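# Transfer hoop to other post by pulling rope-tied blocks

## Task

Get the hoop off the post it sits on and onto the second post. It must end up lying flat and encircling the loose peg standing on that post, and the peg must still be upright. The hoop and peg are out of reach of every gripper, so move the hoop only through the ropes that tie it to a metal block on each bench. The task fails if the hoop ever drops more than slightly below the top of the lower of the two posts, hanging phases included. Nothing may be knocked out of the work area or onto the floor. Finish with every gripper open and every arm backed away, and the result has to stay in place with no robot holding it.

## Robot and tools

Robots. Three identical i2rt Big YAM arms, arm1, arm2 and arm3. Each has six revolute joints, a two-finger gripper and a camera on the wrist. Their feet are fixed in the scene frame (metres, heading in degrees counter-clockwise from +x): arm1 at x=-0.05 y=+1.40 z=+0.96 heading -90; arm2 at x=-1.23 y=-0.67 z=+1.02 heading +28; arm3 at x=+1.26 y=-0.62 z=+1.03 heading +151. The hand reaches about 1.0 m from the joint-1 axis. Two fixed room cameras, cam_low and cam_top, also give views. Each wrist camera is named arm1_cam_wrist, arm2_cam_wrist or arm3_cam_wrist.

Frames. There is one scene frame. Its origin is on the floor and +z is up. The point called hand lies midway between the fingertips. The hand's z axis runs along the fingers, and the fingers open along its y axis. Hand poses come from each arm's URDF chain, starting at base_link, the foot.

execute_actions. Its argument actions is a list holding one action or none. An action is an object keyed by robot name ("arm1", "arm2", "arm3"). Each robot gets its own object with a single key, "joints". Under joints, every entry is an absolute target for one named joint, not an offset: joint1_rad, joint2_rad, joint3_rad, joint4_rad, joint5_rad and joint6_rad in radians, and gripper_m in metres. Ranges and done-tolerances are as follows. joint1_rad runs -2.879 to 2.879 (±0.045). It yaws the arm about its foot, positive is counter-clockwise seen from above, and 0 points along the foot's heading. joint2_rad runs 0 to 3.141 (±0.14). It is the shoulder: 0 holds the upper arm roughly level and pointing back, and larger values raise it and then bring it forward. joint3_rad runs 0 to 3.019 (±0.09). It is the elbow: 0 is folded and larger values open it. joint4_rad runs -1.692 to 1.57 (±0.055) and pitches the hand; positive tilts the fingers up. joint5_rad runs -1.57 to 1.57 (±0.03) and yaws the hand; positive goes to the arm's right. joint6_rad runs -2.094 to 2.094 (±0.035) and rolls the hand; positive is clockwise when looking from behind the hand. gripper_m runs 0 to 0.093 (±0.003) and is the gap between the fingertips. Each finger pad can squeeze with roughly 50 to 62 N.

All commanded motions start at once and may finish at different times, and a single action lasts at most 15 s. Since every joint moves at its own speed, the hand can sweep a wide arc between two postures. Any joint or arm you leave out may keep pushing toward an earlier target. If a key is unknown or a value is out of range, the whole call is rejected and nothing moves. The optional cameras argument lists camera names or "all". Leaving it out or passing null also gives all cameras, and [] gives none. With an empty actions list the call only reports state and images.

Results. Each call reports each robot's state and joint_positions, plus images in the order given on the pictures line. joint_status says how each commanded joint ended. "off_target" means it stopped short and may still be pushing. After "contact_stop" or "time_out" the joint holds where it stopped, though a joint that timed out may still push toward a target that lies a limited distance away; on_its_own lists such joints. In on_its_own, "held at" gives the target being held, not the actual position. To relieve a push, send the joint its reported position. "joint command not followed" means a built-in self- and inter-arm collision check blocked that arm's targets, and a cause line usually follows. The gripper part of the command still runs, and the blocked targets may be retried with later actions. That check ignores fingers, gripper housings and wrist cameras, and it can react too late. A reported stop cancels any later motion, wait or finished_scene calls in the same reply. Calibration lines for the cameras may also change between results.

wait takes seconds (0 to 10). It commands nothing and returns the same state and images as an empty action. zoom_image takes a camera and a region [x0, y0, x1, y1] in pixels of that camera's latest full image (504x504, origin at the top left, at most 504 by 504). It returns a closer view. read_manual returns only licence texts. finished_scene takes scene (1 or 2), ends that scene for good and reports success. The next scene's task then arrives.

Cautions. The arms do not stop when they touch something, so they can push hard. Two arms pressing hard against each other fails and ends the run. Long hard pushing or carrying a load heats the motors. A MOTOR HOT line appears at 85 °C, and at 100 °C an OVER-TEMPERATURE FAULT drops that arm. Its joints then say "limit_stop_at_motor_heat", and the targets must be resent. Some heat carries into the next scene. Keep the hoop above the lower post's top at all times. Avoid drops, slips, slams and knocking objects to the floor. A loose object may sometimes get a small nudge from outside. The scene keeps running while you think, holding your last command. At the end, open the grippers, move the arms clear and confirm the hoop and peg stay put.

Each tool is called after "Call:" as name([rows], argument=value, ...), one row to a line, values as JSON.

## Session

Call:
execute_actions(actions=[])

Scene clock: 0.00 s.
arm1.joint_positions: joint1_rad=+0.465 joint2_rad=+0.323 joint3_rad=+1.699 joint4_rad=-1.477 joint5_rad=+0.280 joint6_rad=-0.185 gripper_m=+0.095
arm1.joint_status: not commanded
arm1.hand: x=-0.0913 y=+1.3788 z=+1.6251 quat_wxyz=(-0.466, -0.406, -0.623, +0.480) (m; scene frame)
arm2.joint_positions: joint1_rad=+0.110 joint2_rad=+0.237 joint3_rad=+1.625 joint4_rad=-1.167 joint5_rad=+0.050 joint6_rad=-0.808 gripper_m=+0.095
arm2.joint_status: not commanded
arm2.hand: x=-1.2447 y=-0.6887 z=+1.7386 quat_wxyz=(-0.774, +0.388, -0.490, +0.099) (m; scene frame)
arm3.joint_positions: joint1_rad=-0.738 joint2_rad=+0.632 joint3_rad=+1.418 joint4_rad=-1.224 joint5_rad=+0.183 joint6_rad=+0.510 gripper_m=+0.095
arm3.joint_status: not commanded
arm3.hand: x=+1.2124 y=-0.3791 z=+1.6051 quat_wxyz=(-0.264, +0.498, -0.678, -0.471) (m; scene frame)
pictures: arm1_cam_wrist, arm2_cam_wrist, arm3_cam_wrist, cam_low, cam_top
Images, in order (width x height): arm1_cam_wrist 504x504, arm2_cam_wrist 504x504, arm3_cam_wrist 504x504, cam_low 504x504, cam_top 504x504.

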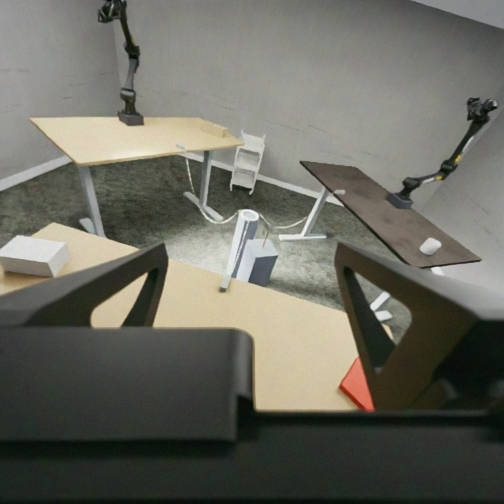

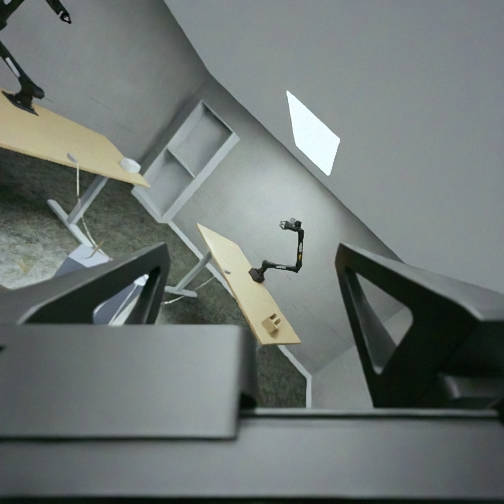

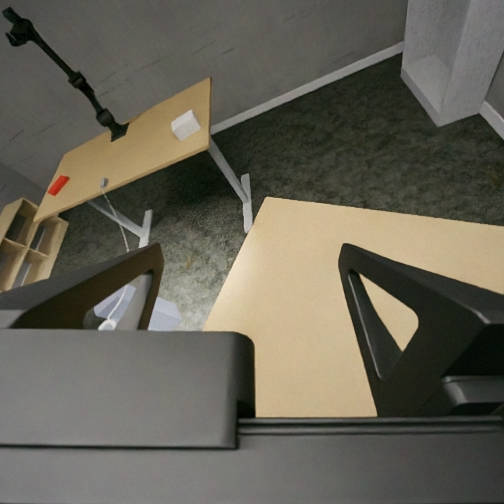

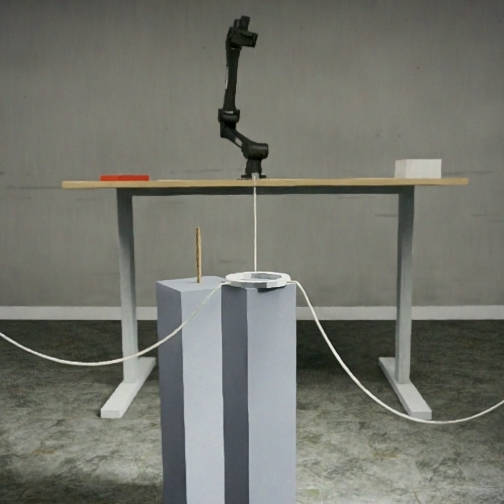

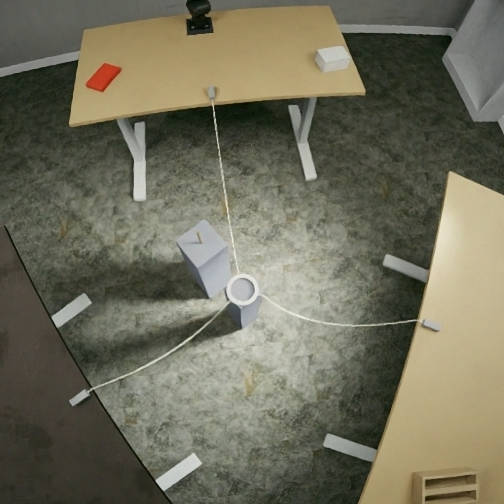

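Call:
zoom_image(camera="cam_top", region=[150, 200, 300, 350])

Call:
zoom_image(camera="cam_low", region=[140, 200, 320, 320])

Call:
zoom_image(camera="cam_top", region=[180, 60, 240, 120])

Call:
zoom_image(camera="cam_top", region=[50, 370, 110, 430])

Call:
zoom_image(camera="cam_top", region=[400, 295, 460, 355])

Region (150, 200, 300, 350) of cam_top's 504x504 image, scaled by 3.360, with more detail than that image has.

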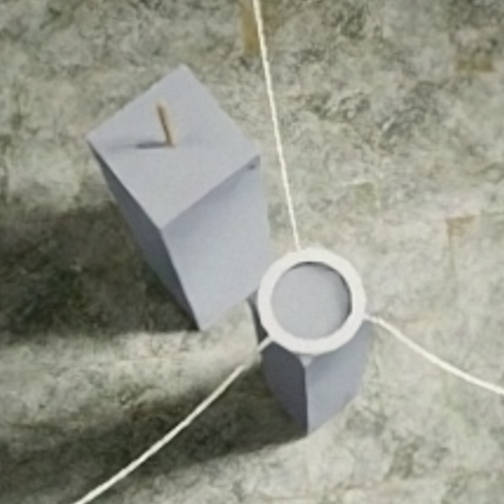

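Region (140, 200, 320, 320) of cam_low's 504x504 image, scaled by 2.800, with more detail than that image has.

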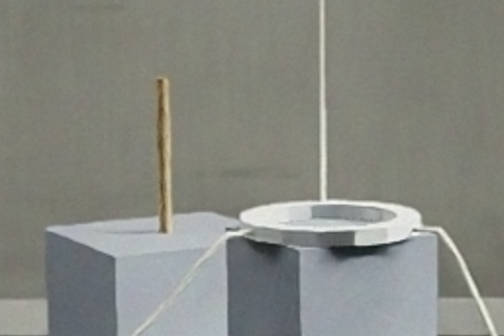

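Region (180, 60, 240, 120) of cam_top's 504x504 image, scaled by 8.400, with more detail than that image has.

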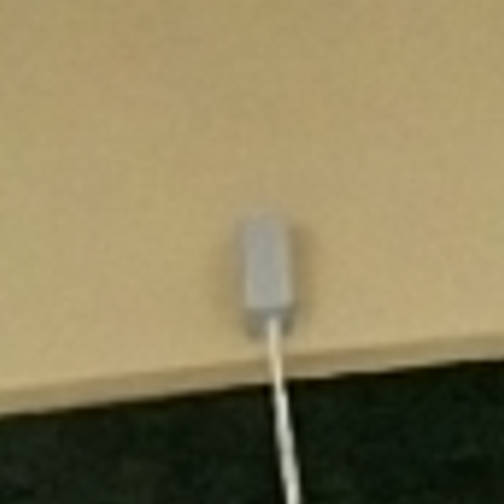

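Region (50, 370, 110, 430) of cam_top's 504x504 image, scaled by 8.400, with more detail than that image has.

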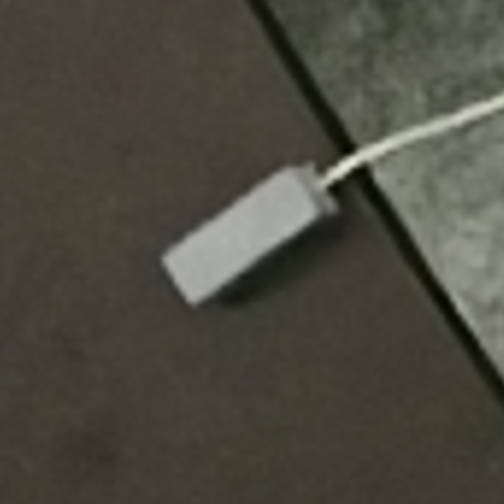

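Region (400, 295, 460, 355) of cam_top's 504x504 image, scaled by 8.400, with more detail than that image has.

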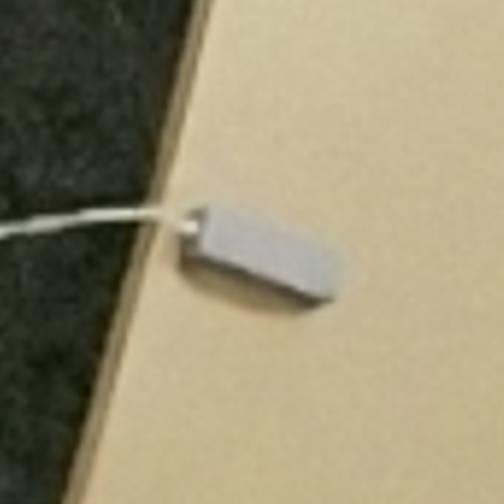

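Call:
execute_actions([
  {"arm1":{"joints":{"joint1_rad":0,"joint2_rad":2.043,"joint3_rad":1.855,"joint4_rad":-1.383,"joint5_rad":0,"joint6_rad":0}},"arm2":{"joints":{"joint1_rad":-0.24,"joint2_rad":1.96,"joint3_rad":1.7235,"joint4_rad":-1.335,"joint5_rad":0,"joint6_rad":-0.24}},"arm3":{"joints":{"joint1_rad":0.21,"joint2_rad":2.101,"joint3_rad":1.951,"joint4_rad":-1.42,"joint5_rad":0,"joint6_rad":0.21}}},
])

Scene clock: 6.23 s.
arm1.joint_positions: joint1_rad=+0.009 joint2_rad=+2.049 joint3_rad=+1.822 joint4_rad=-1.379 joint5_rad=+0.002 joint6_rad=-0.010 gripper_m=+0.095
arm1.joint_status: all done
arm1.hand: x=-0.0430 y=+0.7817 z=+1.0583 quat_wxyz=(+0.020, -0.697, -0.717, -0.011) (m; scene frame)
arm2.joint_positions: joint1_rad=-0.232 joint2_rad=+1.961 joint3_rad=+1.706 joint4_rad=-1.326 joint5_rad=+0.001 joint6_rad=-0.248 gripper_m=+0.095
arm2.joint_status: all done
arm2.hand: x=-0.6547 y=-0.5224 z=+1.1363 quat_wxyz=(+0.005, +0.247, -0.969, +0.001) (m; scene frame)
arm3.joint_positions: joint1_rad=+0.211 joint2_rad=+2.112 joint3_rad=+1.936 joint4_rad=-1.409 joint5_rad=+0.002 joint6_rad=+0.221 gripper_m=+0.095
arm3.joint_status: all done
arm3.hand: x=+0.6407 y=-0.4315 z=+1.1376 quat_wxyz=(-0.001, +0.966, -0.257, +0.006) (m; scene frame)
pictures: arm1_cam_wrist, arm2_cam_wrist, arm3_cam_wrist, cam_low, cam_top
camera_calibration (this result's frames):
arm1_cam_wrist: T_world_to_cam=[[-0.999424, -0.0310608, 0.0136666, -0.0302192], [-0.0157209, 0.780707, 0.6247, -1.26823], [-0.0300733, 0.624125, -0.780745, 0.462605], [0, 0, 0, 1]] pos_world=[-0.0362275, 0.700454, 1.15385]
arm2_cam_wrist: T_world_to_cam=[[0.470567, -0.882319, 0.00888707, -0.163763], [-0.708505, -0.371825, 0.599805, -1.33299], [-0.525915, -0.288545, -0.800097, 0.538505], [0, 0, 0, 1]] pos_world=[-0.584163, -0.484749, 1.23185]
arm3_cam_wrist: T_world_to_cam=[[0.476121, 0.879379, -0.000959053, 0.0735062], [0.718749, -0.388522, 0.576586, -1.2807], [0.506665, -0.275214, -0.817036, 0.606521], [0, 0, 0, 1]] pos_world=[0.578203, -0.395299, 1.23406]
Images, in order (width x height): arm1_cam_wrist 504x504, arm2_cam_wrist 504x504, arm3_cam_wrist 504x504, cam_low 504x504, cam_top 504x504.

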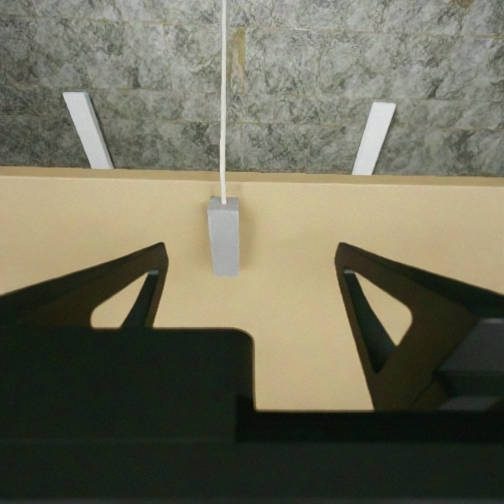

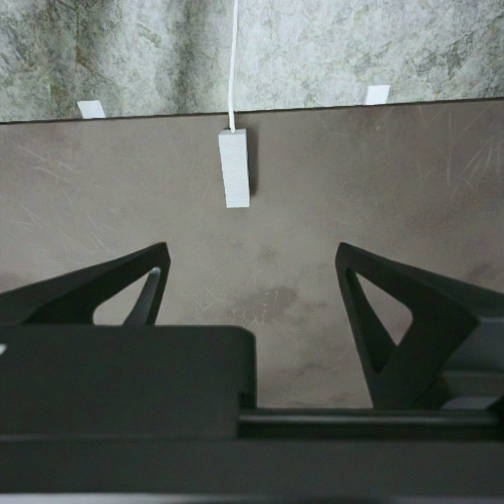

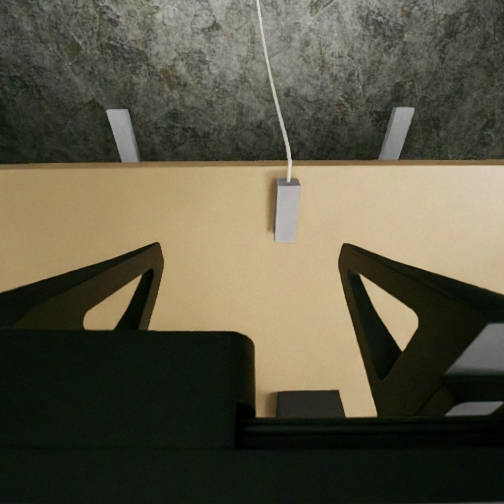

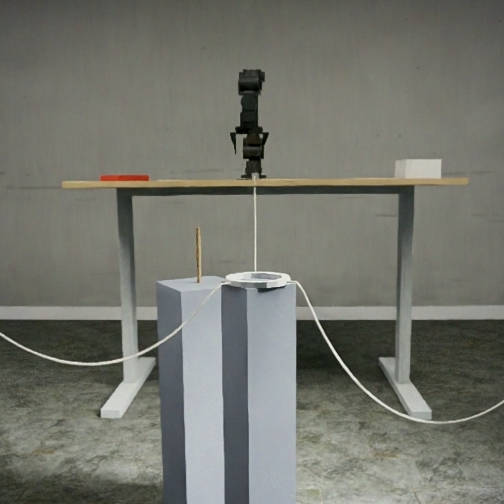

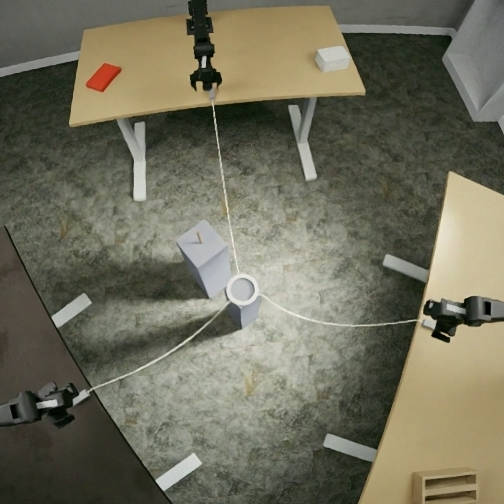

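Call:
execute_actions([
  {"arm1":{"joints":{"joint1_rad":0.054,"joint2_rad":1.997,"joint3_rad":1.525,"joint4_rad":-1.085,"joint5_rad":0,"joint6_rad":0.054}},"arm2":{"joints":{"joint1_rad":-0.21,"joint2_rad":2.078,"joint3_rad":1.655,"joint4_rad":-1.135,"joint5_rad":0,"joint6_rad":-0.21}},"arm3":{"joints":{"joint1_rad":0.168,"joint2_rad":2.112,"joint3_rad":1.72,"joint4_rad":-1.165,"joint5_rad":0,"joint6_rad":0.168}}},
], cameras=["arm1_cam_wrist","arm2_cam_wrist","arm3_cam_wrist"])

Scene clock: 8.67 s.
arm1.joint_positions: joint1_rad=+0.055 joint2_rad=+2.005 joint3_rad=+1.507 joint4_rad=-1.095 joint5_rad=+0.001 joint6_rad=+0.044 gripper_m=+0.095
arm1.joint_status: all done
arm1.hand: x=-0.0183 y=+0.8302 z=+0.9720 quat_wxyz=(+0.015, -0.700, -0.714, -0.006) (m; scene frame)
arm2.joint_positions: joint1_rad=-0.217 joint2_rad=+2.087 joint3_rad=+1.643 joint4_rad=-1.146 joint5_rad=+0.001 joint6_rad=-0.219 gripper_m=+0.095
arm2.joint_status: all done
arm2.hand: x=-0.6453 y=-0.5107 z=+1.0395 quat_wxyz=(+0.010, +0.240, -0.971, +0.001) (m; scene frame)
arm3.joint_positions: joint1_rad=+0.164 joint2_rad=+2.111 joint3_rad=+1.723 joint4_rad=-1.179 joint5_rad=+0.002 joint6_rad=+0.181 gripper_m=+0.095
arm3.joint_status: all done
arm3.hand: x=+0.6678 y=-0.4086 z=+1.0602 quat_wxyz=(-0.001, +0.966, -0.260, -0.003) (m; scene frame)
pictures: arm1_cam_wrist, arm2_cam_wrist, arm3_cam_wrist
camera_calibration (this result's frames):
arm1_cam_wrist: T_world_to_cam=[[-0.999618, -0.0234046, 0.0147175, -0.0102227], [-0.0094465, 0.789423, 0.613777, -1.24832], [-0.0259836, 0.613403, -0.789343, 0.383055], [0, 0, 0, 1]] pos_world=[-0.012058, 0.75025, 1.0687]
arm2_cam_wrist: T_world_to_cam=[[0.457461, -0.889201, 0.00711574, -0.167143], [-0.708256, -0.35951, 0.607557, -1.26557], [-0.537682, -0.282974, -0.794244, 0.458543], [0, 0, 0, 1]] pos_world=[-0.573333, -0.473852, 1.13429]
arm3_cam_wrist: T_world_to_cam=[[0.482094, 0.87611, -0.00419627, 0.0385334], [0.725338, -0.396434, 0.562784, -1.23963], [0.491397, -0.274358, -0.826593, 0.55651], [0, 0, 0, 1]] pos_world=[0.60711, -0.372509, 1.15782]
Images, in order (width x height): arm1_cam_wrist 504x504, arm2_cam_wrist 504x504, arm3_cam_wrist 504x504.

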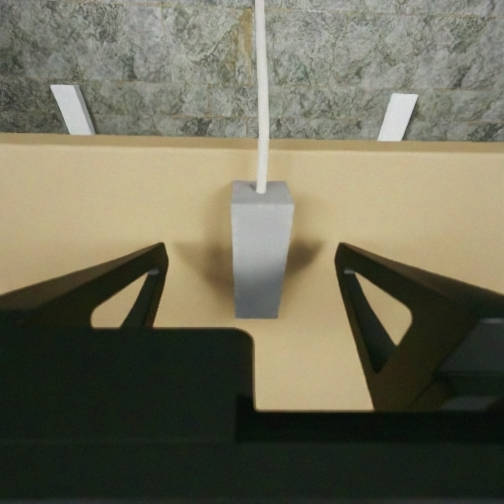

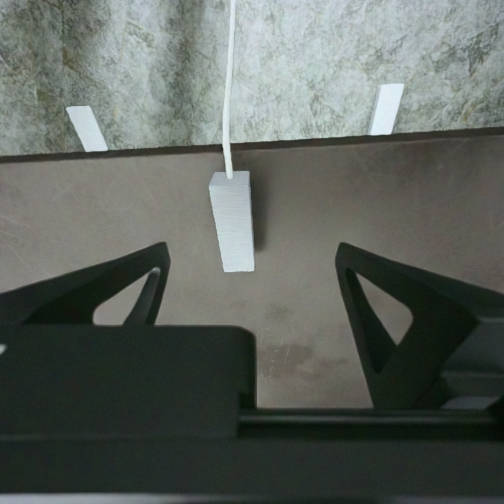

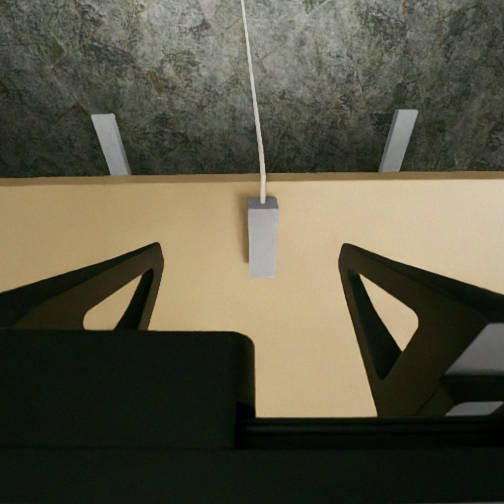

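Call:
execute_actions(actions=[])

Scene clock: 8.87 s.
arm1.joint_positions: joint1_rad=+0.055 joint2_rad=+2.005 joint3_rad=+1.507 joint4_rad=-1.095 joint5_rad=+0.001 joint6_rad=+0.044 gripper_m=+0.095
arm1.joint_status: all done
arm1.hand: x=-0.0183 y=+0.8302 z=+0.9720 quat_wxyz=(+0.015, -0.700, -0.714, -0.006) (m; scene frame)
arm2.joint_positions: joint1_rad=-0.217 joint2_rad=+2.087 joint3_rad=+1.643 joint4_rad=-1.146 joint5_rad=+0.001 joint6_rad=-0.219 gripper_m=+0.095
arm2.joint_status: all done
arm2.hand: x=-0.6453 y=-0.5107 z=+1.0395 quat_wxyz=(+0.010, +0.240, -0.971, +0.001) (m; scene frame)
arm3.joint_positions: joint1_rad=+0.164 joint2_rad=+2.111 joint3_rad=+1.723 joint4_rad=-1.179 joint5_rad=+0.002 joint6_rad=+0.181 gripper_m=+0.095
arm3.joint_status: all done
arm3.hand: x=+0.6678 y=-0.4086 z=+1.0602 quat_wxyz=(-0.001, +0.966, -0.260, -0.003) (m; scene frame)
pictures: arm1_cam_wrist, arm2_cam_wrist, arm3_cam_wrist, cam_low, cam_top
camera_calibration (this result's frames):
arm1_cam_wrist: T_world_to_cam=[[-0.999618, -0.0234046, 0.0147175, -0.0102227], [-0.0094465, 0.789423, 0.613777, -1.24832], [-0.0259836, 0.613403, -0.789343, 0.383055], [0, 0, 0, 1]] pos_world=[-0.012058, 0.75025, 1.0687]
arm2_cam_wrist: T_world_to_cam=[[0.457461, -0.889201, 0.00711574, -0.167143], [-0.708256, -0.35951, 0.607557, -1.26557], [-0.537682, -0.282974, -0.794244, 0.458543], [0, 0, 0, 1]] pos_world=[-0.573333, -0.473852, 1.13429]
arm3_cam_wrist: T_world_to_cam=[[0.482094, 0.87611, -0.00419627, 0.0385334], [0.725338, -0.396434, 0.562784, -1.23963], [0.491397, -0.274358, -0.826593, 0.55651], [0, 0, 0, 1]] pos_world=[0.60711, -0.372509, 1.15782]
Images, in order (width x height): arm1_cam_wrist 504x504, arm2_cam_wrist 504x504, arm3_cam_wrist 504x504, cam_low 504x504, cam_top 504x504.

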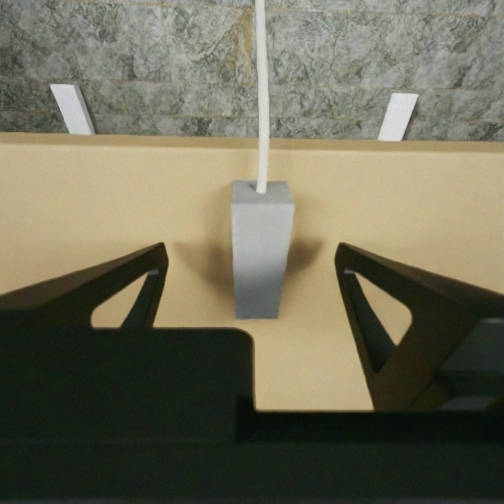

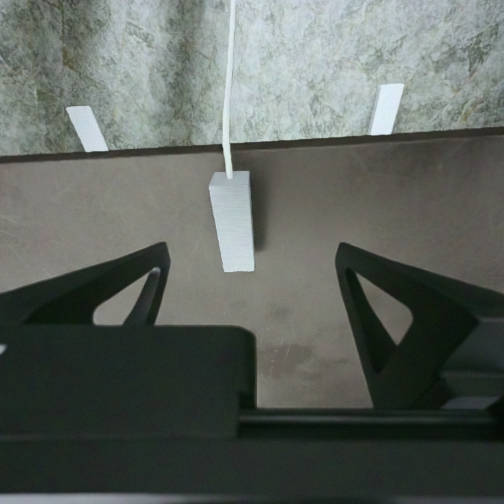

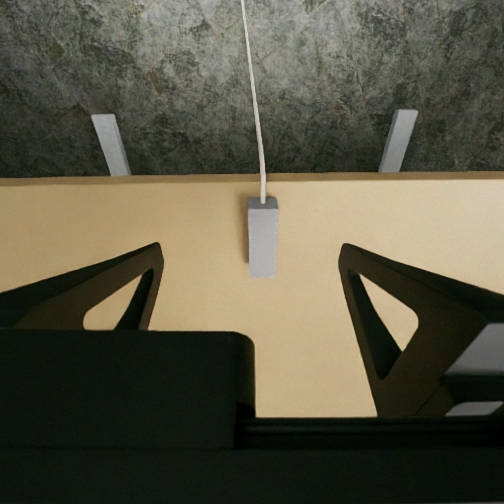

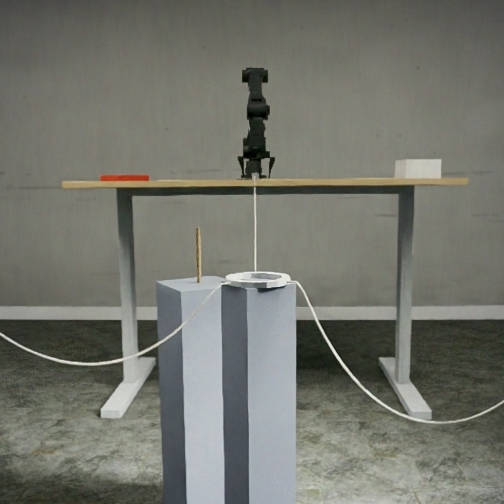

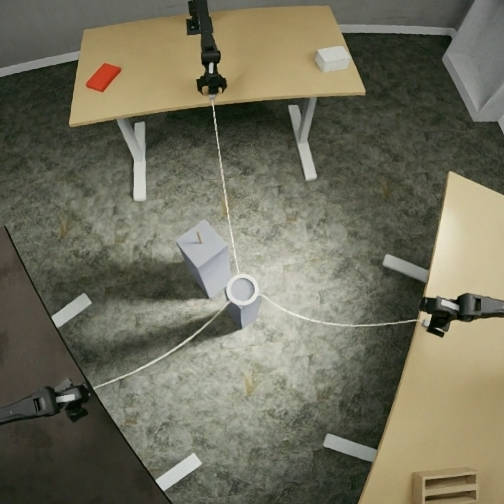

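Call:
execute_actions([
  {"arm1":{"joints":{"gripper_m":0.015}},"arm2":{"joints":{"joint1_rad":-0.197,"joint2_rad":2.112,"joint3_rad":1.53,"joint4_rad":-0.965,"joint5_rad":0,"joint6_rad":-0.2}},"arm3":{"joints":{"joint1_rad":0.154,"joint2_rad":2.115,"joint3_rad":1.5,"joint4_rad":-0.94,"joint5_rad":0,"joint6_rad":0.15}}},
], cameras=["arm1_cam_wrist","arm2_cam_wrist","arm3_cam_wrist"])

Scene clock: 10.93 s.
arm1.joint_positions: joint1_rad=+0.055 joint2_rad=+2.005 joint3_rad=+1.507 joint4_rad=-1.095 joint5_rad=+0.001 joint6_rad=+0.045 gripper_m=+0.025
arm1.joint_status: gripper_m off_target (ended at +0.025, target +0.015)
arm1.hand: x=-0.0183 y=+0.8301 z=+0.9720 quat_wxyz=(+0.015, -0.700, -0.714, -0.006) (m; scene frame)
arm2.joint_positions: joint1_rad=-0.204 joint2_rad=+2.104 joint3_rad=+1.524 joint4_rad=-0.976 joint5_rad=+0.001 joint6_rad=-0.209 gripper_m=+0.095
arm2.joint_status: all done
arm2.hand: x=-0.6589 y=-0.5064 z=+0.9900 quat_wxyz=(-0.007, +0.241, -0.970, +0.001) (m; scene frame)
arm3.joint_positions: joint1_rad=+0.164 joint2_rad=+2.111 joint3_rad=+1.502 joint4_rad=-0.954 joint5_rad=+0.002 joint6_rad=+0.162 gripper_m=+0.095
arm3.joint_status: all done
arm3.hand: x=+0.7048 y=-0.4216 z=+0.9860 quat_wxyz=(-0.002, +0.968, -0.251, -0.005) (m; scene frame)
pictures: arm1_cam_wrist, arm2_cam_wrist, arm3_cam_wrist
camera_calibration (this result's frames):
arm1_cam_wrist: T_world_to_cam=[[-0.999649, -0.0222486, 0.0143541, -0.0107604], [-0.00876596, 0.789662, 0.61348, -1.24815], [-0.0249839, 0.613139, -0.78958, 0.383577], [0, 0, 0, 1]] pos_world=[-0.0121146, 0.750189, 1.06873]
arm2_cam_wrist: T_world_to_cam=[[0.459841, -0.887889, 0.0140931, -0.161448], [-0.726793, -0.367195, 0.580465, -1.23287], [-0.510214, -0.277164, -0.814163, 0.453913], [0, 0, 0, 1]] pos_world=[-0.590212, -0.470245, 1.08747]
arm3_cam_wrist: T_world_to_cam=[[0.465954, 0.884797, -0.00461097, 0.0472387], [0.734445, -0.383859, 0.559681, -1.22795], [0.493434, -0.264172, -0.828695, 0.478387], [0, 0, 0, 1]] pos_world=[0.643799, -0.38678, 1.08391]
Images, in order (width x height): arm1_cam_wrist 504x504, arm2_cam_wrist 504x504, arm3_cam_wrist 504x504.

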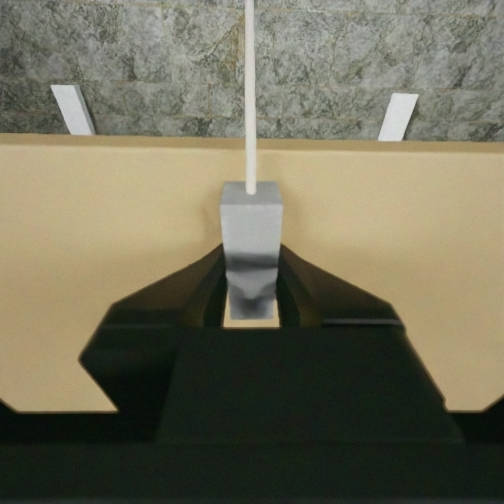

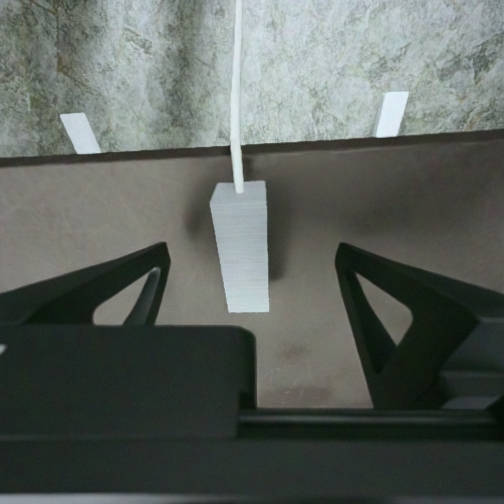

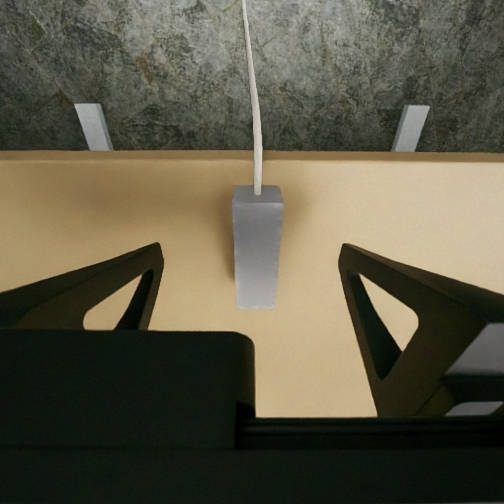

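Call:
execute_actions([
  {"arm2":{"joints":{"joint2_rad":2.13}},"arm3":{"joints":{"joint2_rad":2.15,"joint4_rad":-0.91}}},
], cameras=["arm2_cam_wrist","arm3_cam_wrist"])

Scene clock: 12.03 s.
arm1.joint_positions: joint1_rad=+0.055 joint2_rad=+2.005 joint3_rad=+1.507 joint4_rad=-1.095 joint5_rad=+0.001 joint6_rad=+0.045 gripper_m=+0.025
arm1.joint_status: not commanded
arm1.hand: x=-0.0183 y=+0.8301 z=+0.9720 quat_wxyz=(+0.015, -0.700, -0.714, -0.006) (m; scene frame)
arm2.joint_positions: joint1_rad=-0.204 joint2_rad=+2.106 joint3_rad=+1.524 joint4_rad=-0.976 joint5_rad=+0.001 joint6_rad=-0.209 gripper_m=+0.095
arm2.joint_status: all done
arm2.hand: x=-0.6591 y=-0.5065 z=+0.9892 quat_wxyz=(-0.007, +0.241, -0.970, +0.001) (m; scene frame)
arm3.joint_positions: joint1_rad=+0.164 joint2_rad=+2.124 joint3_rad=+1.502 joint4_rad=-0.925 joint5_rad=+0.002 joint6_rad=+0.162 gripper_m=+0.095
arm3.joint_status: all done
arm3.hand: x=+0.7001 y=-0.4199 z=+0.9785 quat_wxyz=(-0.002, +0.968, -0.251, -0.013) (m; scene frame)
pictures: arm2_cam_wrist, arm3_cam_wrist
camera_calibration (this result's frames):
arm2_cam_wrist: T_world_to_cam=[[0.45986, -0.887884, 0.0137916, -0.161073], [-0.725941, -0.36695, 0.581685, -1.23309], [-0.511408, -0.277506, -0.813297, 0.451241], [0, 0, 0, 1]] pos_world=[-0.59031, -0.470274, 1.08648]
arm3_cam_wrist: T_world_to_cam=[[0.465856, 0.884834, -0.00688172, 0.0501913], [0.742982, -0.386925, 0.546138, -1.2137], [0.480578, -0.259534, -0.837667, 0.494643], [0, 0, 0, 1]] pos_world=[0.640662, -0.385645, 1.07754]
Images, in order (width x height): arm2_cam_wrist 504x504, arm3_cam_wrist 504x504.

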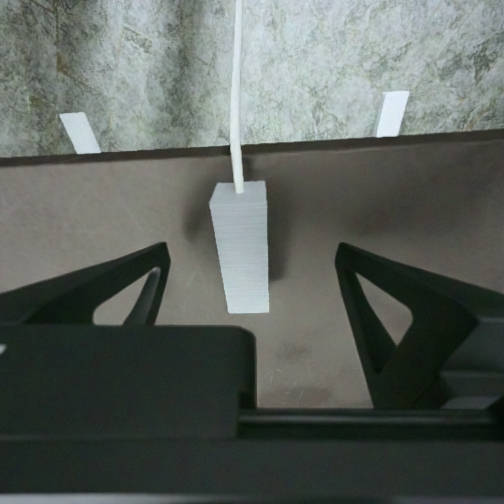

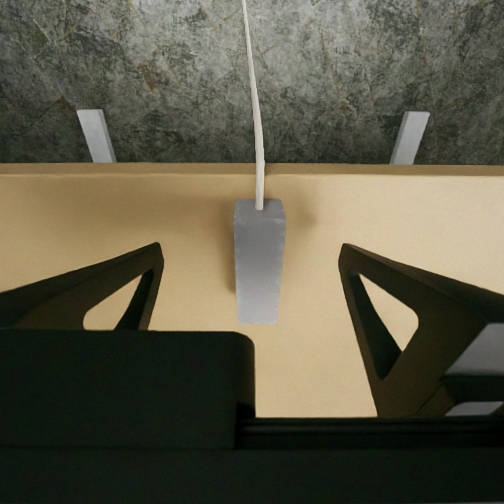

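Friction deadband is about 0.025 on joint 2.

Call:
execute_actions([
  {"arm2":{"joints":{"joint2_rad":2.15}},"arm3":{"joints":{"joint2_rad":2.175}}},
], cameras=["arm2_cam_wrist","arm3_cam_wrist"])

Scene clock: 13.00 s.
arm1.joint_positions: joint1_rad=+0.055 joint2_rad=+2.005 joint3_rad=+1.507 joint4_rad=-1.095 joint5_rad=+0.001 joint6_rad=+0.045 gripper_m=+0.025
arm1.joint_status: not commanded
arm1.hand: x=-0.0183 y=+0.8301 z=+0.9720 quat_wxyz=(+0.015, -0.700, -0.714, -0.006) (m; scene frame)
arm2.joint_positions: joint1_rad=-0.204 joint2_rad=+2.132 joint3_rad=+1.524 joint4_rad=-0.974 joint5_rad=+0.001 joint6_rad=-0.208 gripper_m=+0.095
arm2.joint_status: all done
arm2.hand: x=-0.6632 y=-0.5077 z=+0.9741 quat_wxyz=(+0.006, +0.241, -0.970, +0.001) (m; scene frame)
arm3.joint_positions: joint1_rad=+0.164 joint2_rad=+2.154 joint3_rad=+1.502 joint4_rad=-0.924 joint5_rad=+0.002 joint6_rad=+0.162 gripper_m=+0.095
arm3.joint_status: all done
arm3.hand: x=+0.7053 y=-0.4218 z=+0.9615 quat_wxyz=(-0.001, +0.968, -0.251, +0.002) (m; scene frame)
pictures: arm2_cam_wrist, arm3_cam_wrist
camera_calibration (this result's frames):
arm2_cam_wrist: T_world_to_cam=[[0.459781, -0.887989, 0.00881789, -0.155294], [-0.711766, -0.362562, 0.601613, -1.23552], [-0.531029, -0.282886, -0.798739, 0.406654], [0, 0, 0, 1]] pos_world=[-0.592055, -0.470816, 1.06949]
arm3_cam_wrist: T_world_to_cam=[[0.466006, 0.884777, -0.00286731, 0.0453186], [0.727752, -0.381455, 0.569972, -1.21882], [0.503205, -0.267698, -0.821659, 0.442688], [0, 0, 0, 1]] pos_world=[0.643117, -0.386515, 1.05856]
Images, in order (width x height): arm2_cam_wrist 504x504, arm3_cam_wrist 504x504.

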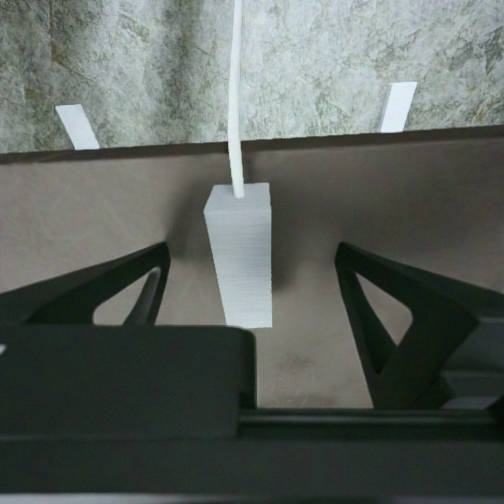

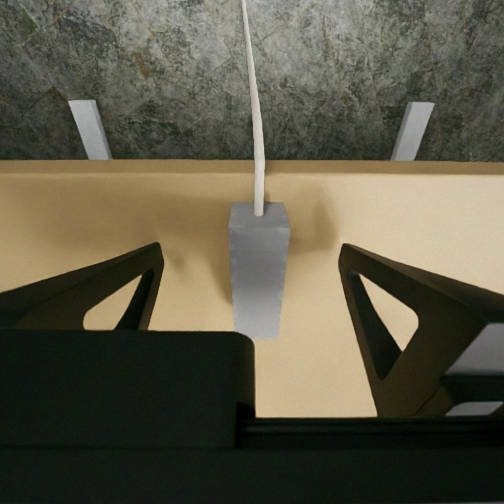

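Call:
execute_actions([
  {"arm1":{"joints":{"gripper_m":0.005}},"arm2":{"joints":{"joint2_rad":2.132,"gripper_m":0.005}},"arm3":{"joints":{"joint2_rad":2.154,"gripper_m":0.005}}},
], cameras=["arm2_cam_wrist","arm3_cam_wrist"])

Scene clock: 13.97 s.
arm1.joint_positions: joint1_rad=+0.055 joint2_rad=+2.005 joint3_rad=+1.507 joint4_rad=-1.095 joint5_rad=+0.001 joint6_rad=+0.045 gripper_m=+0.025
arm1.joint_status: gripper_m off_target (ended at +0.025, target +0.005)
arm1.hand: x=-0.0183 y=+0.8301 z=+0.9720 quat_wxyz=(+0.015, -0.700, -0.714, -0.006) (m; scene frame)
arm2.joint_positions: joint1_rad=-0.204 joint2_rad=+2.132 joint3_rad=+1.524 joint4_rad=-0.974 joint5_rad=+0.001 joint6_rad=-0.208 gripper_m=+0.025
arm2.joint_status: gripper_m off_target (ended at +0.025, target +0.005); the others done
arm2.hand: x=-0.6632 y=-0.5073 z=+0.9741 quat_wxyz=(+0.006, +0.241, -0.970, +0.001) (m; scene frame)
arm3.joint_positions: joint1_rad=+0.163 joint2_rad=+2.154 joint3_rad=+1.502 joint4_rad=-0.923 joint5_rad=+0.001 joint6_rad=+0.161 gripper_m=+0.025
arm3.joint_status: gripper_m off_target (ended at +0.025, target +0.005); the others done
arm3.hand: x=+0.7052 y=-0.4214 z=+0.9615 quat_wxyz=(-0.001, +0.968, -0.251, +0.001) (m; scene frame)
pictures: arm2_cam_wrist, arm3_cam_wrist
camera_calibration (this result's frames):
arm2_cam_wrist: T_world_to_cam=[[0.459433, -0.888175, 0.00815407, -0.154642], [-0.712003, -0.362784, 0.601198, -1.23526], [-0.531011, -0.282016, -0.799058, 0.407517], [0, 0, 0, 1]] pos_world=[-0.592064, -0.470554, 1.06953]
arm3_cam_wrist: T_world_to_cam=[[0.466004, 0.884775, -0.0037318, 0.0458606], [0.728308, -0.381193, 0.569438, -1.2184], [0.502401, -0.268078, -0.822026, 0.443578], [0, 0, 0, 1]] pos_world=[0.643144, -0.386107, 1.05861]
Images, in order (width x height): arm2_cam_wrist 504x504, arm3_cam_wrist 504x504.

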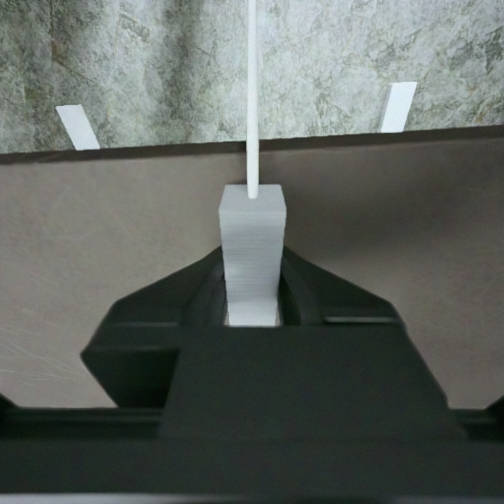

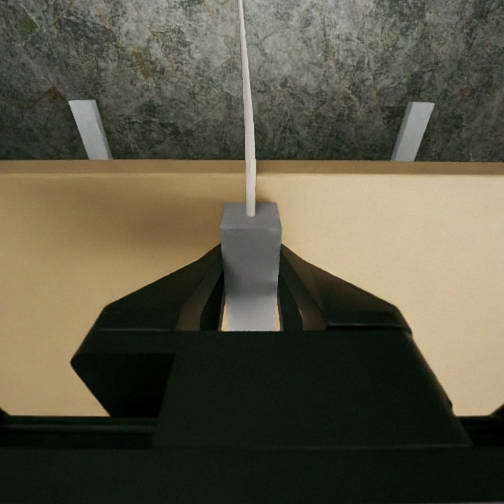

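Call:
execute_actions([
  {"arm1":{"joints":{"joint1_rad":0.087,"joint2_rad":1.705,"joint3_rad":1.453,"joint4_rad":-0.948,"joint6_rad":0.087}},"arm2":{"joints":{"joint1_rad":-0.13,"joint2_rad":1.586,"joint3_rad":1.053,"joint4_rad":-0.667,"joint6_rad":-0.13}},"arm3":{"joints":{"joint1_rad":0.361,"joint2_rad":1.077,"joint3_rad":0.84,"joint4_rad":-0.964,"joint6_rad":0.361}}},
])

Scene clock: 17.87 s.
arm1.joint_positions: joint1_rad=+0.083 joint2_rad=+1.710 joint3_rad=+1.422 joint4_rad=-0.959 joint5_rad=+0.001 joint6_rad=+0.077 gripper_m=+0.025
arm1.joint_status: all done
arm1.hand: x=+0.0001 y=+0.8174 z=+1.1089 quat_wxyz=(-0.116, -0.693, -0.704, +0.106) (m; scene frame)
arm2.joint_positions: joint1_rad=-0.121 joint2_rad=+1.580 joint3_rad=+1.047 joint4_rad=-0.681 joint5_rad=+0.001 joint6_rad=-0.138 gripper_m=+0.025
arm2.joint_status: all done
arm2.hand: x=-0.7569 y=-0.4902 z=+1.1074 quat_wxyz=(-0.176, +0.244, -0.953, -0.019) (m; scene frame)
arm3.joint_positions: joint1_rad=+0.358 joint2_rad=+1.087 joint3_rad=+0.847 joint4_rad=-0.956 joint5_rad=-0.002 joint6_rad=+0.349 gripper_m=+0.025
arm3.joint_status: all done
arm3.hand: x=+0.8973 y=-0.5672 z=+1.2070 quat_wxyz=(+0.019, +0.952, -0.243, -0.186) (m; scene frame)
pictures: arm1_cam_wrist, arm2_cam_wrist, arm3_cam_wrist, cam_low, cam_top
camera_calibration (this result's frames):
arm1_cam_wrist: T_world_to_cam=[[-0.999747, -0.0202992, -0.00972661, 0.0304153], [-0.0223173, 0.950202, 0.310836, -1.1175], [0.00293253, 0.310974, -0.950414, 0.925243], [0, 0, 0, 1]] pos_world=[0.00275458, 0.774744, 1.22702]
arm2_cam_wrist: T_world_to_cam=[[0.460958, -0.885719, 0.0549543, -0.147016], [-0.859514, -0.430198, 0.275981, -1.16041], [-0.2208, -0.17445, -0.959591, 0.934391], [0, 0, 0, 1]] pos_world=[-0.723304, -0.466415, 1.22496]
arm3_cam_wrist: T_world_to_cam=[[0.434618, 0.892052, -0.123896, 0.2636], [0.885194, -0.397766, 0.241274, -1.30774], [0.165947, -0.214534, -0.962516, 1.01163], [0, 0, 0, 1]] pos_world=[0.875158, -0.538289, 1.32189]
Images, in order (width x height): arm1_cam_wrist 504x504, arm2_cam_wrist 504x504, arm3_cam_wrist 504x504, cam_low 504x504, cam_top 504x504.

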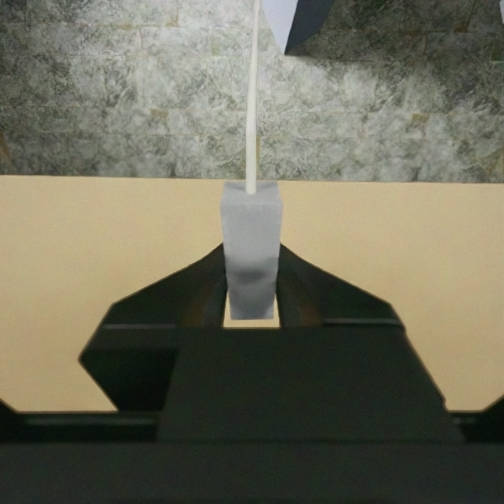

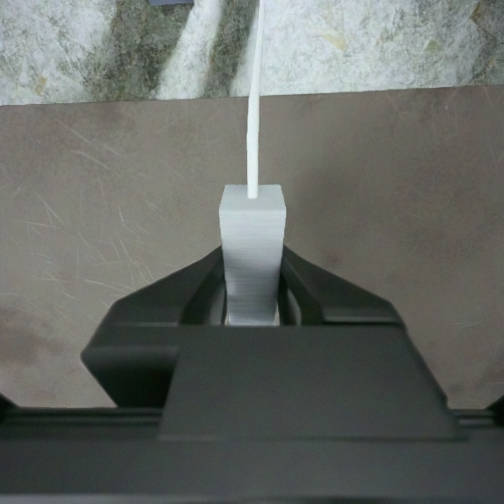

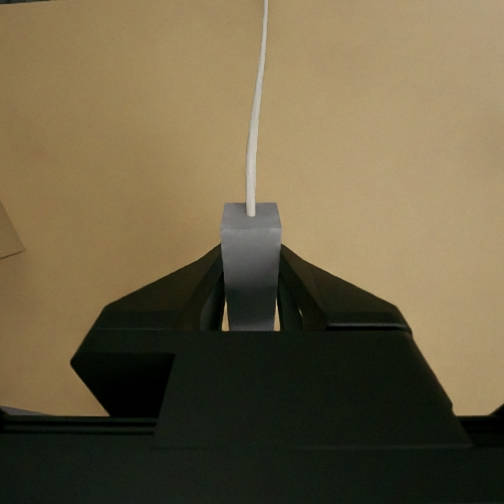

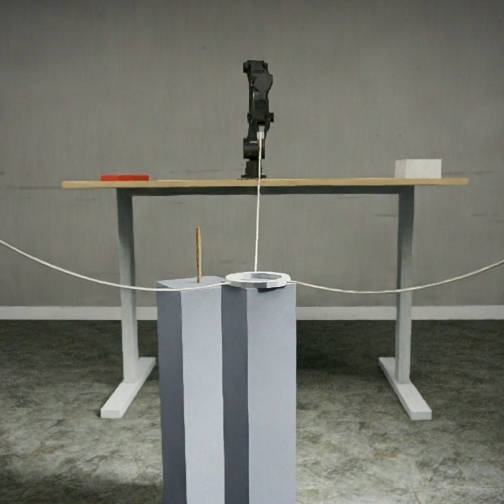

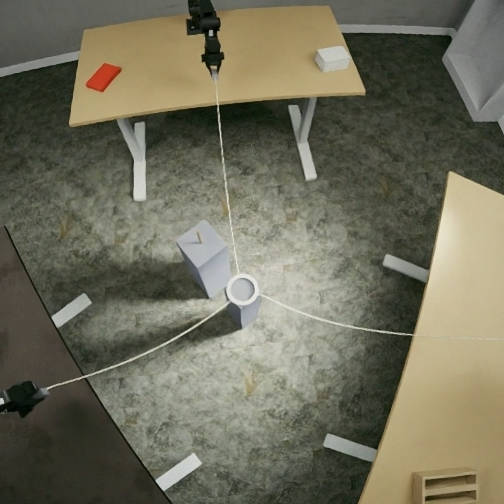

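Call:
execute_actions([
  {"arm1":{"joints":{"joint2_rad":1.655,"joint3_rad":1.50,"joint4_rad":-1.014}},"arm2":{"joints":{"joint2_rad":1.508,"joint3_rad":1.12,"joint4_rad":-0.8}},"arm3":{"joints":{"joint2_rad":1.045,"joint3_rad":1.015,"joint4_rad":-1.157}}},
], cameras=["cam_low","cam_top"])

Scene clock: 19.97 s.
arm1.joint_positions: joint1_rad=+0.083 joint2_rad=+1.688 joint3_rad=+1.434 joint4_rad=-1.008 joint5_rad=+0.001 joint6_rad=+0.077 gripper_m=+0.025
arm1.joint_status: all done
arm1.hand: x=-0.0005 y=+0.8252 z=+1.1228 quat_wxyz=(-0.111, -0.694, -0.705, +0.101) (m; scene frame)
arm2.joint_positions: joint1_rad=-0.121 joint2_rad=+1.514 joint3_rad=+1.069 joint4_rad=-0.792 joint5_rad=+0.001 joint6_rad=-0.138 gripper_m=+0.025
arm2.joint_status: all done
arm2.hand: x=-0.7705 y=-0.4954 z=+1.1391 quat_wxyz=(-0.165, +0.244, -0.955, -0.018) (m; scene frame)
arm3.joint_positions: joint1_rad=+0.358 joint2_rad=+1.061 joint3_rad=+0.949 joint4_rad=-1.146 joint5_rad=-0.002 joint6_rad=+0.349 gripper_m=+0.025
arm3.joint_status: all done
arm3.hand: x=+0.9125 y=-0.5696 z=+1.2470 quat_wxyz=(+0.016, +0.957, -0.244, -0.156) (m; scene frame)
pictures: cam_low, cam_top
Images, in order (width x height): cam_low 504x504, cam_top 504x504.

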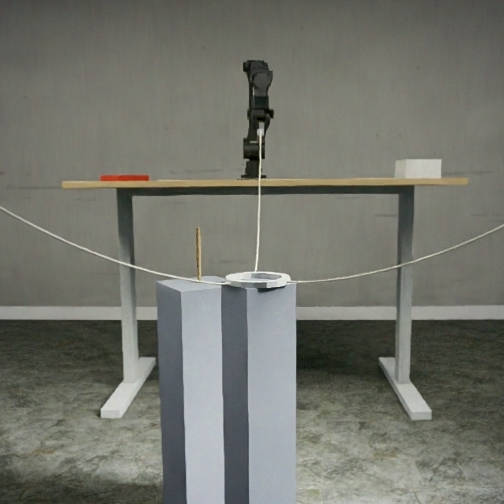

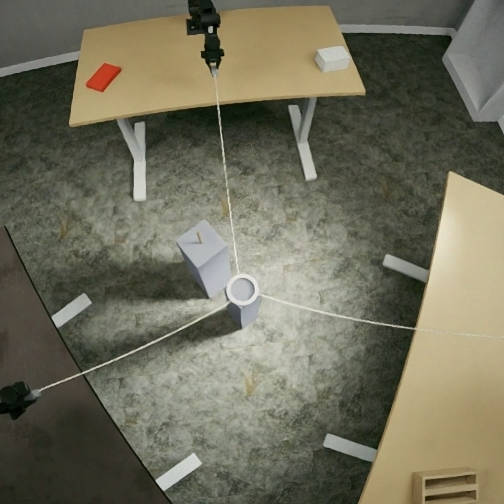

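Call:
execute_actions([
  {"arm1":{"joints":{"joint2_rad":1.61,"joint3_rad":1.735,"joint4_rad":-1.244}},"arm2":{"joints":{"joint2_rad":1.42,"joint3_rad":1.29,"joint4_rad":-1.011}},"arm3":{"joints":{"joint2_rad":1.056,"joint3_rad":1.305,"joint4_rad":-1.391}}},
], cameras=["cam_low","cam_top"])

Scene clock: 21.70 s.
arm1.joint_positions: joint1_rad=+0.083 joint2_rad=+1.624 joint3_rad=+1.683 joint4_rad=-1.238 joint5_rad=+0.001 joint6_rad=+0.077 gripper_m=+0.025
arm1.joint_status: all done
arm1.hand: x=+0.0016 y=+0.8174 z=+1.2550 quat_wxyz=(-0.142, -0.688, -0.700, +0.128) (m; scene frame)
arm2.joint_positions: joint1_rad=-0.121 joint2_rad=+1.420 joint3_rad=+1.254 joint4_rad=-1.002 joint5_rad=+0.001 joint6_rad=-0.138 gripper_m=+0.025
arm2.joint_status: all done
arm2.hand: x=-0.7597 y=-0.4912 z=+1.2488 quat_wxyz=(-0.198, +0.243, -0.949, -0.021) (m; scene frame)
arm3.joint_positions: joint1_rad=+0.358 joint2_rad=+1.061 joint3_rad=+1.247 joint4_rad=-1.379 joint5_rad=-0.002 joint6_rad=+0.350 gripper_m=+0.025
arm3.joint_status: all done
arm3.hand: x=+0.9019 y=-0.5681 z=+1.3658 quat_wxyz=(+0.019, +0.951, -0.243, -0.188) (m; scene frame)
pictures: cam_low, cam_top
Images, in order (width x height): cam_low 504x504, cam_top 504x504.

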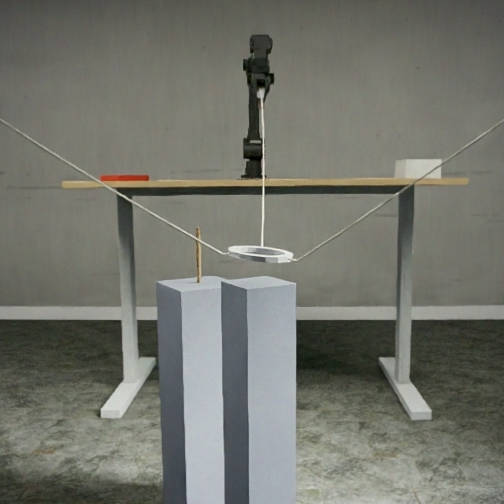

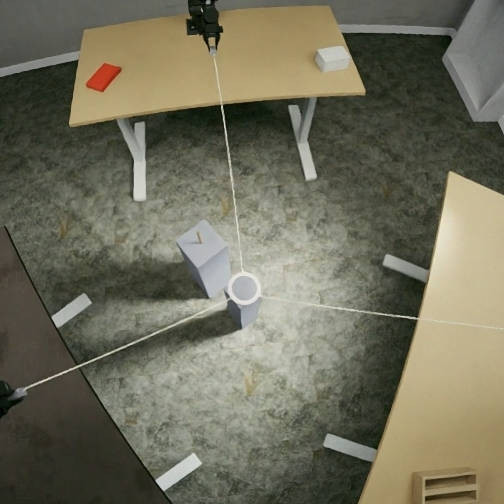

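Call:
execute_actions([
  {"arm1":{"joints":{"joint1_rad":-0.086,"joint2_rad":1.315,"joint3_rad":1.65,"joint4_rad":-1.51,"joint6_rad":-0.086}},"arm2":{"joints":{"joint1_rad":0.204,"joint2_rad":1.40,"joint3_rad":1.545,"joint4_rad":-1.31,"joint6_rad":0.2}},"arm3":{"joints":{"joint1_rad":0.106,"joint2_rad":1.445,"joint3_rad":1.905,"joint4_rad":-1.61,"joint6_rad":0.106}}},
], cameras=["cam_low","cam_top"])

Scene clock: 24.10 s.
arm1.joint_positions: joint1_rad=-0.094 joint2_rad=+1.334 joint3_rad=+1.612 joint4_rad=-1.506 joint5_rad=+0.002 joint6_rad=-0.076 gripper_m=+0.025
arm1.joint_status: all done
arm1.hand: x=-0.0889 y=+0.9521 z=+1.3442 quat_wxyz=(-0.104, -0.700, -0.694, +0.132) (m; scene frame)
arm2.joint_positions: joint1_rad=+0.208 joint2_rad=+1.408 joint3_rad=+1.501 joint4_rad=-1.300 joint5_rad=-0.001 joint6_rad=+0.192 gripper_m=+0.025
arm2.joint_status: all done
arm2.hand: x=-0.8502 y=-0.3543 z=+1.3438 quat_wxyz=(-0.163, +0.243, -0.953, -0.077) (m; scene frame)
arm3.joint_positions: joint1_rad=+0.098 joint2_rad=+1.467 joint3_rad=+1.839 joint4_rad=-1.597 joint5_rad=-0.002 joint6_rad=+0.118 gripper_m=+0.025
arm3.joint_status: all done
arm3.hand: x=+0.8121 y=-0.4269 z=+1.4519 quat_wxyz=(-0.025, +0.950, -0.258, -0.172) (m; scene frame)
pictures: cam_low, cam_top
Images, in order (width x height): cam_low 504x504, cam_top 504x504.

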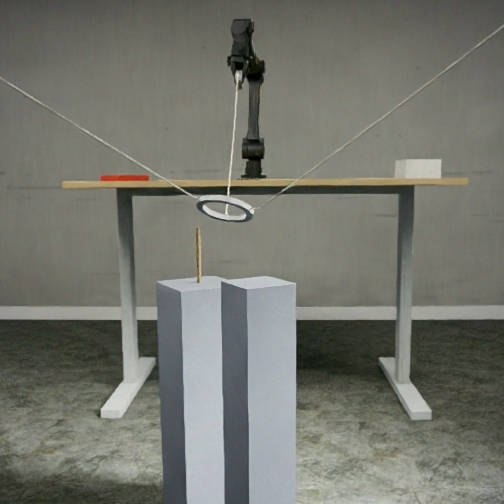

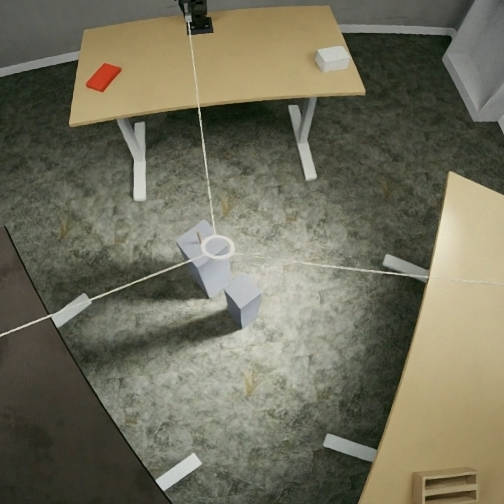

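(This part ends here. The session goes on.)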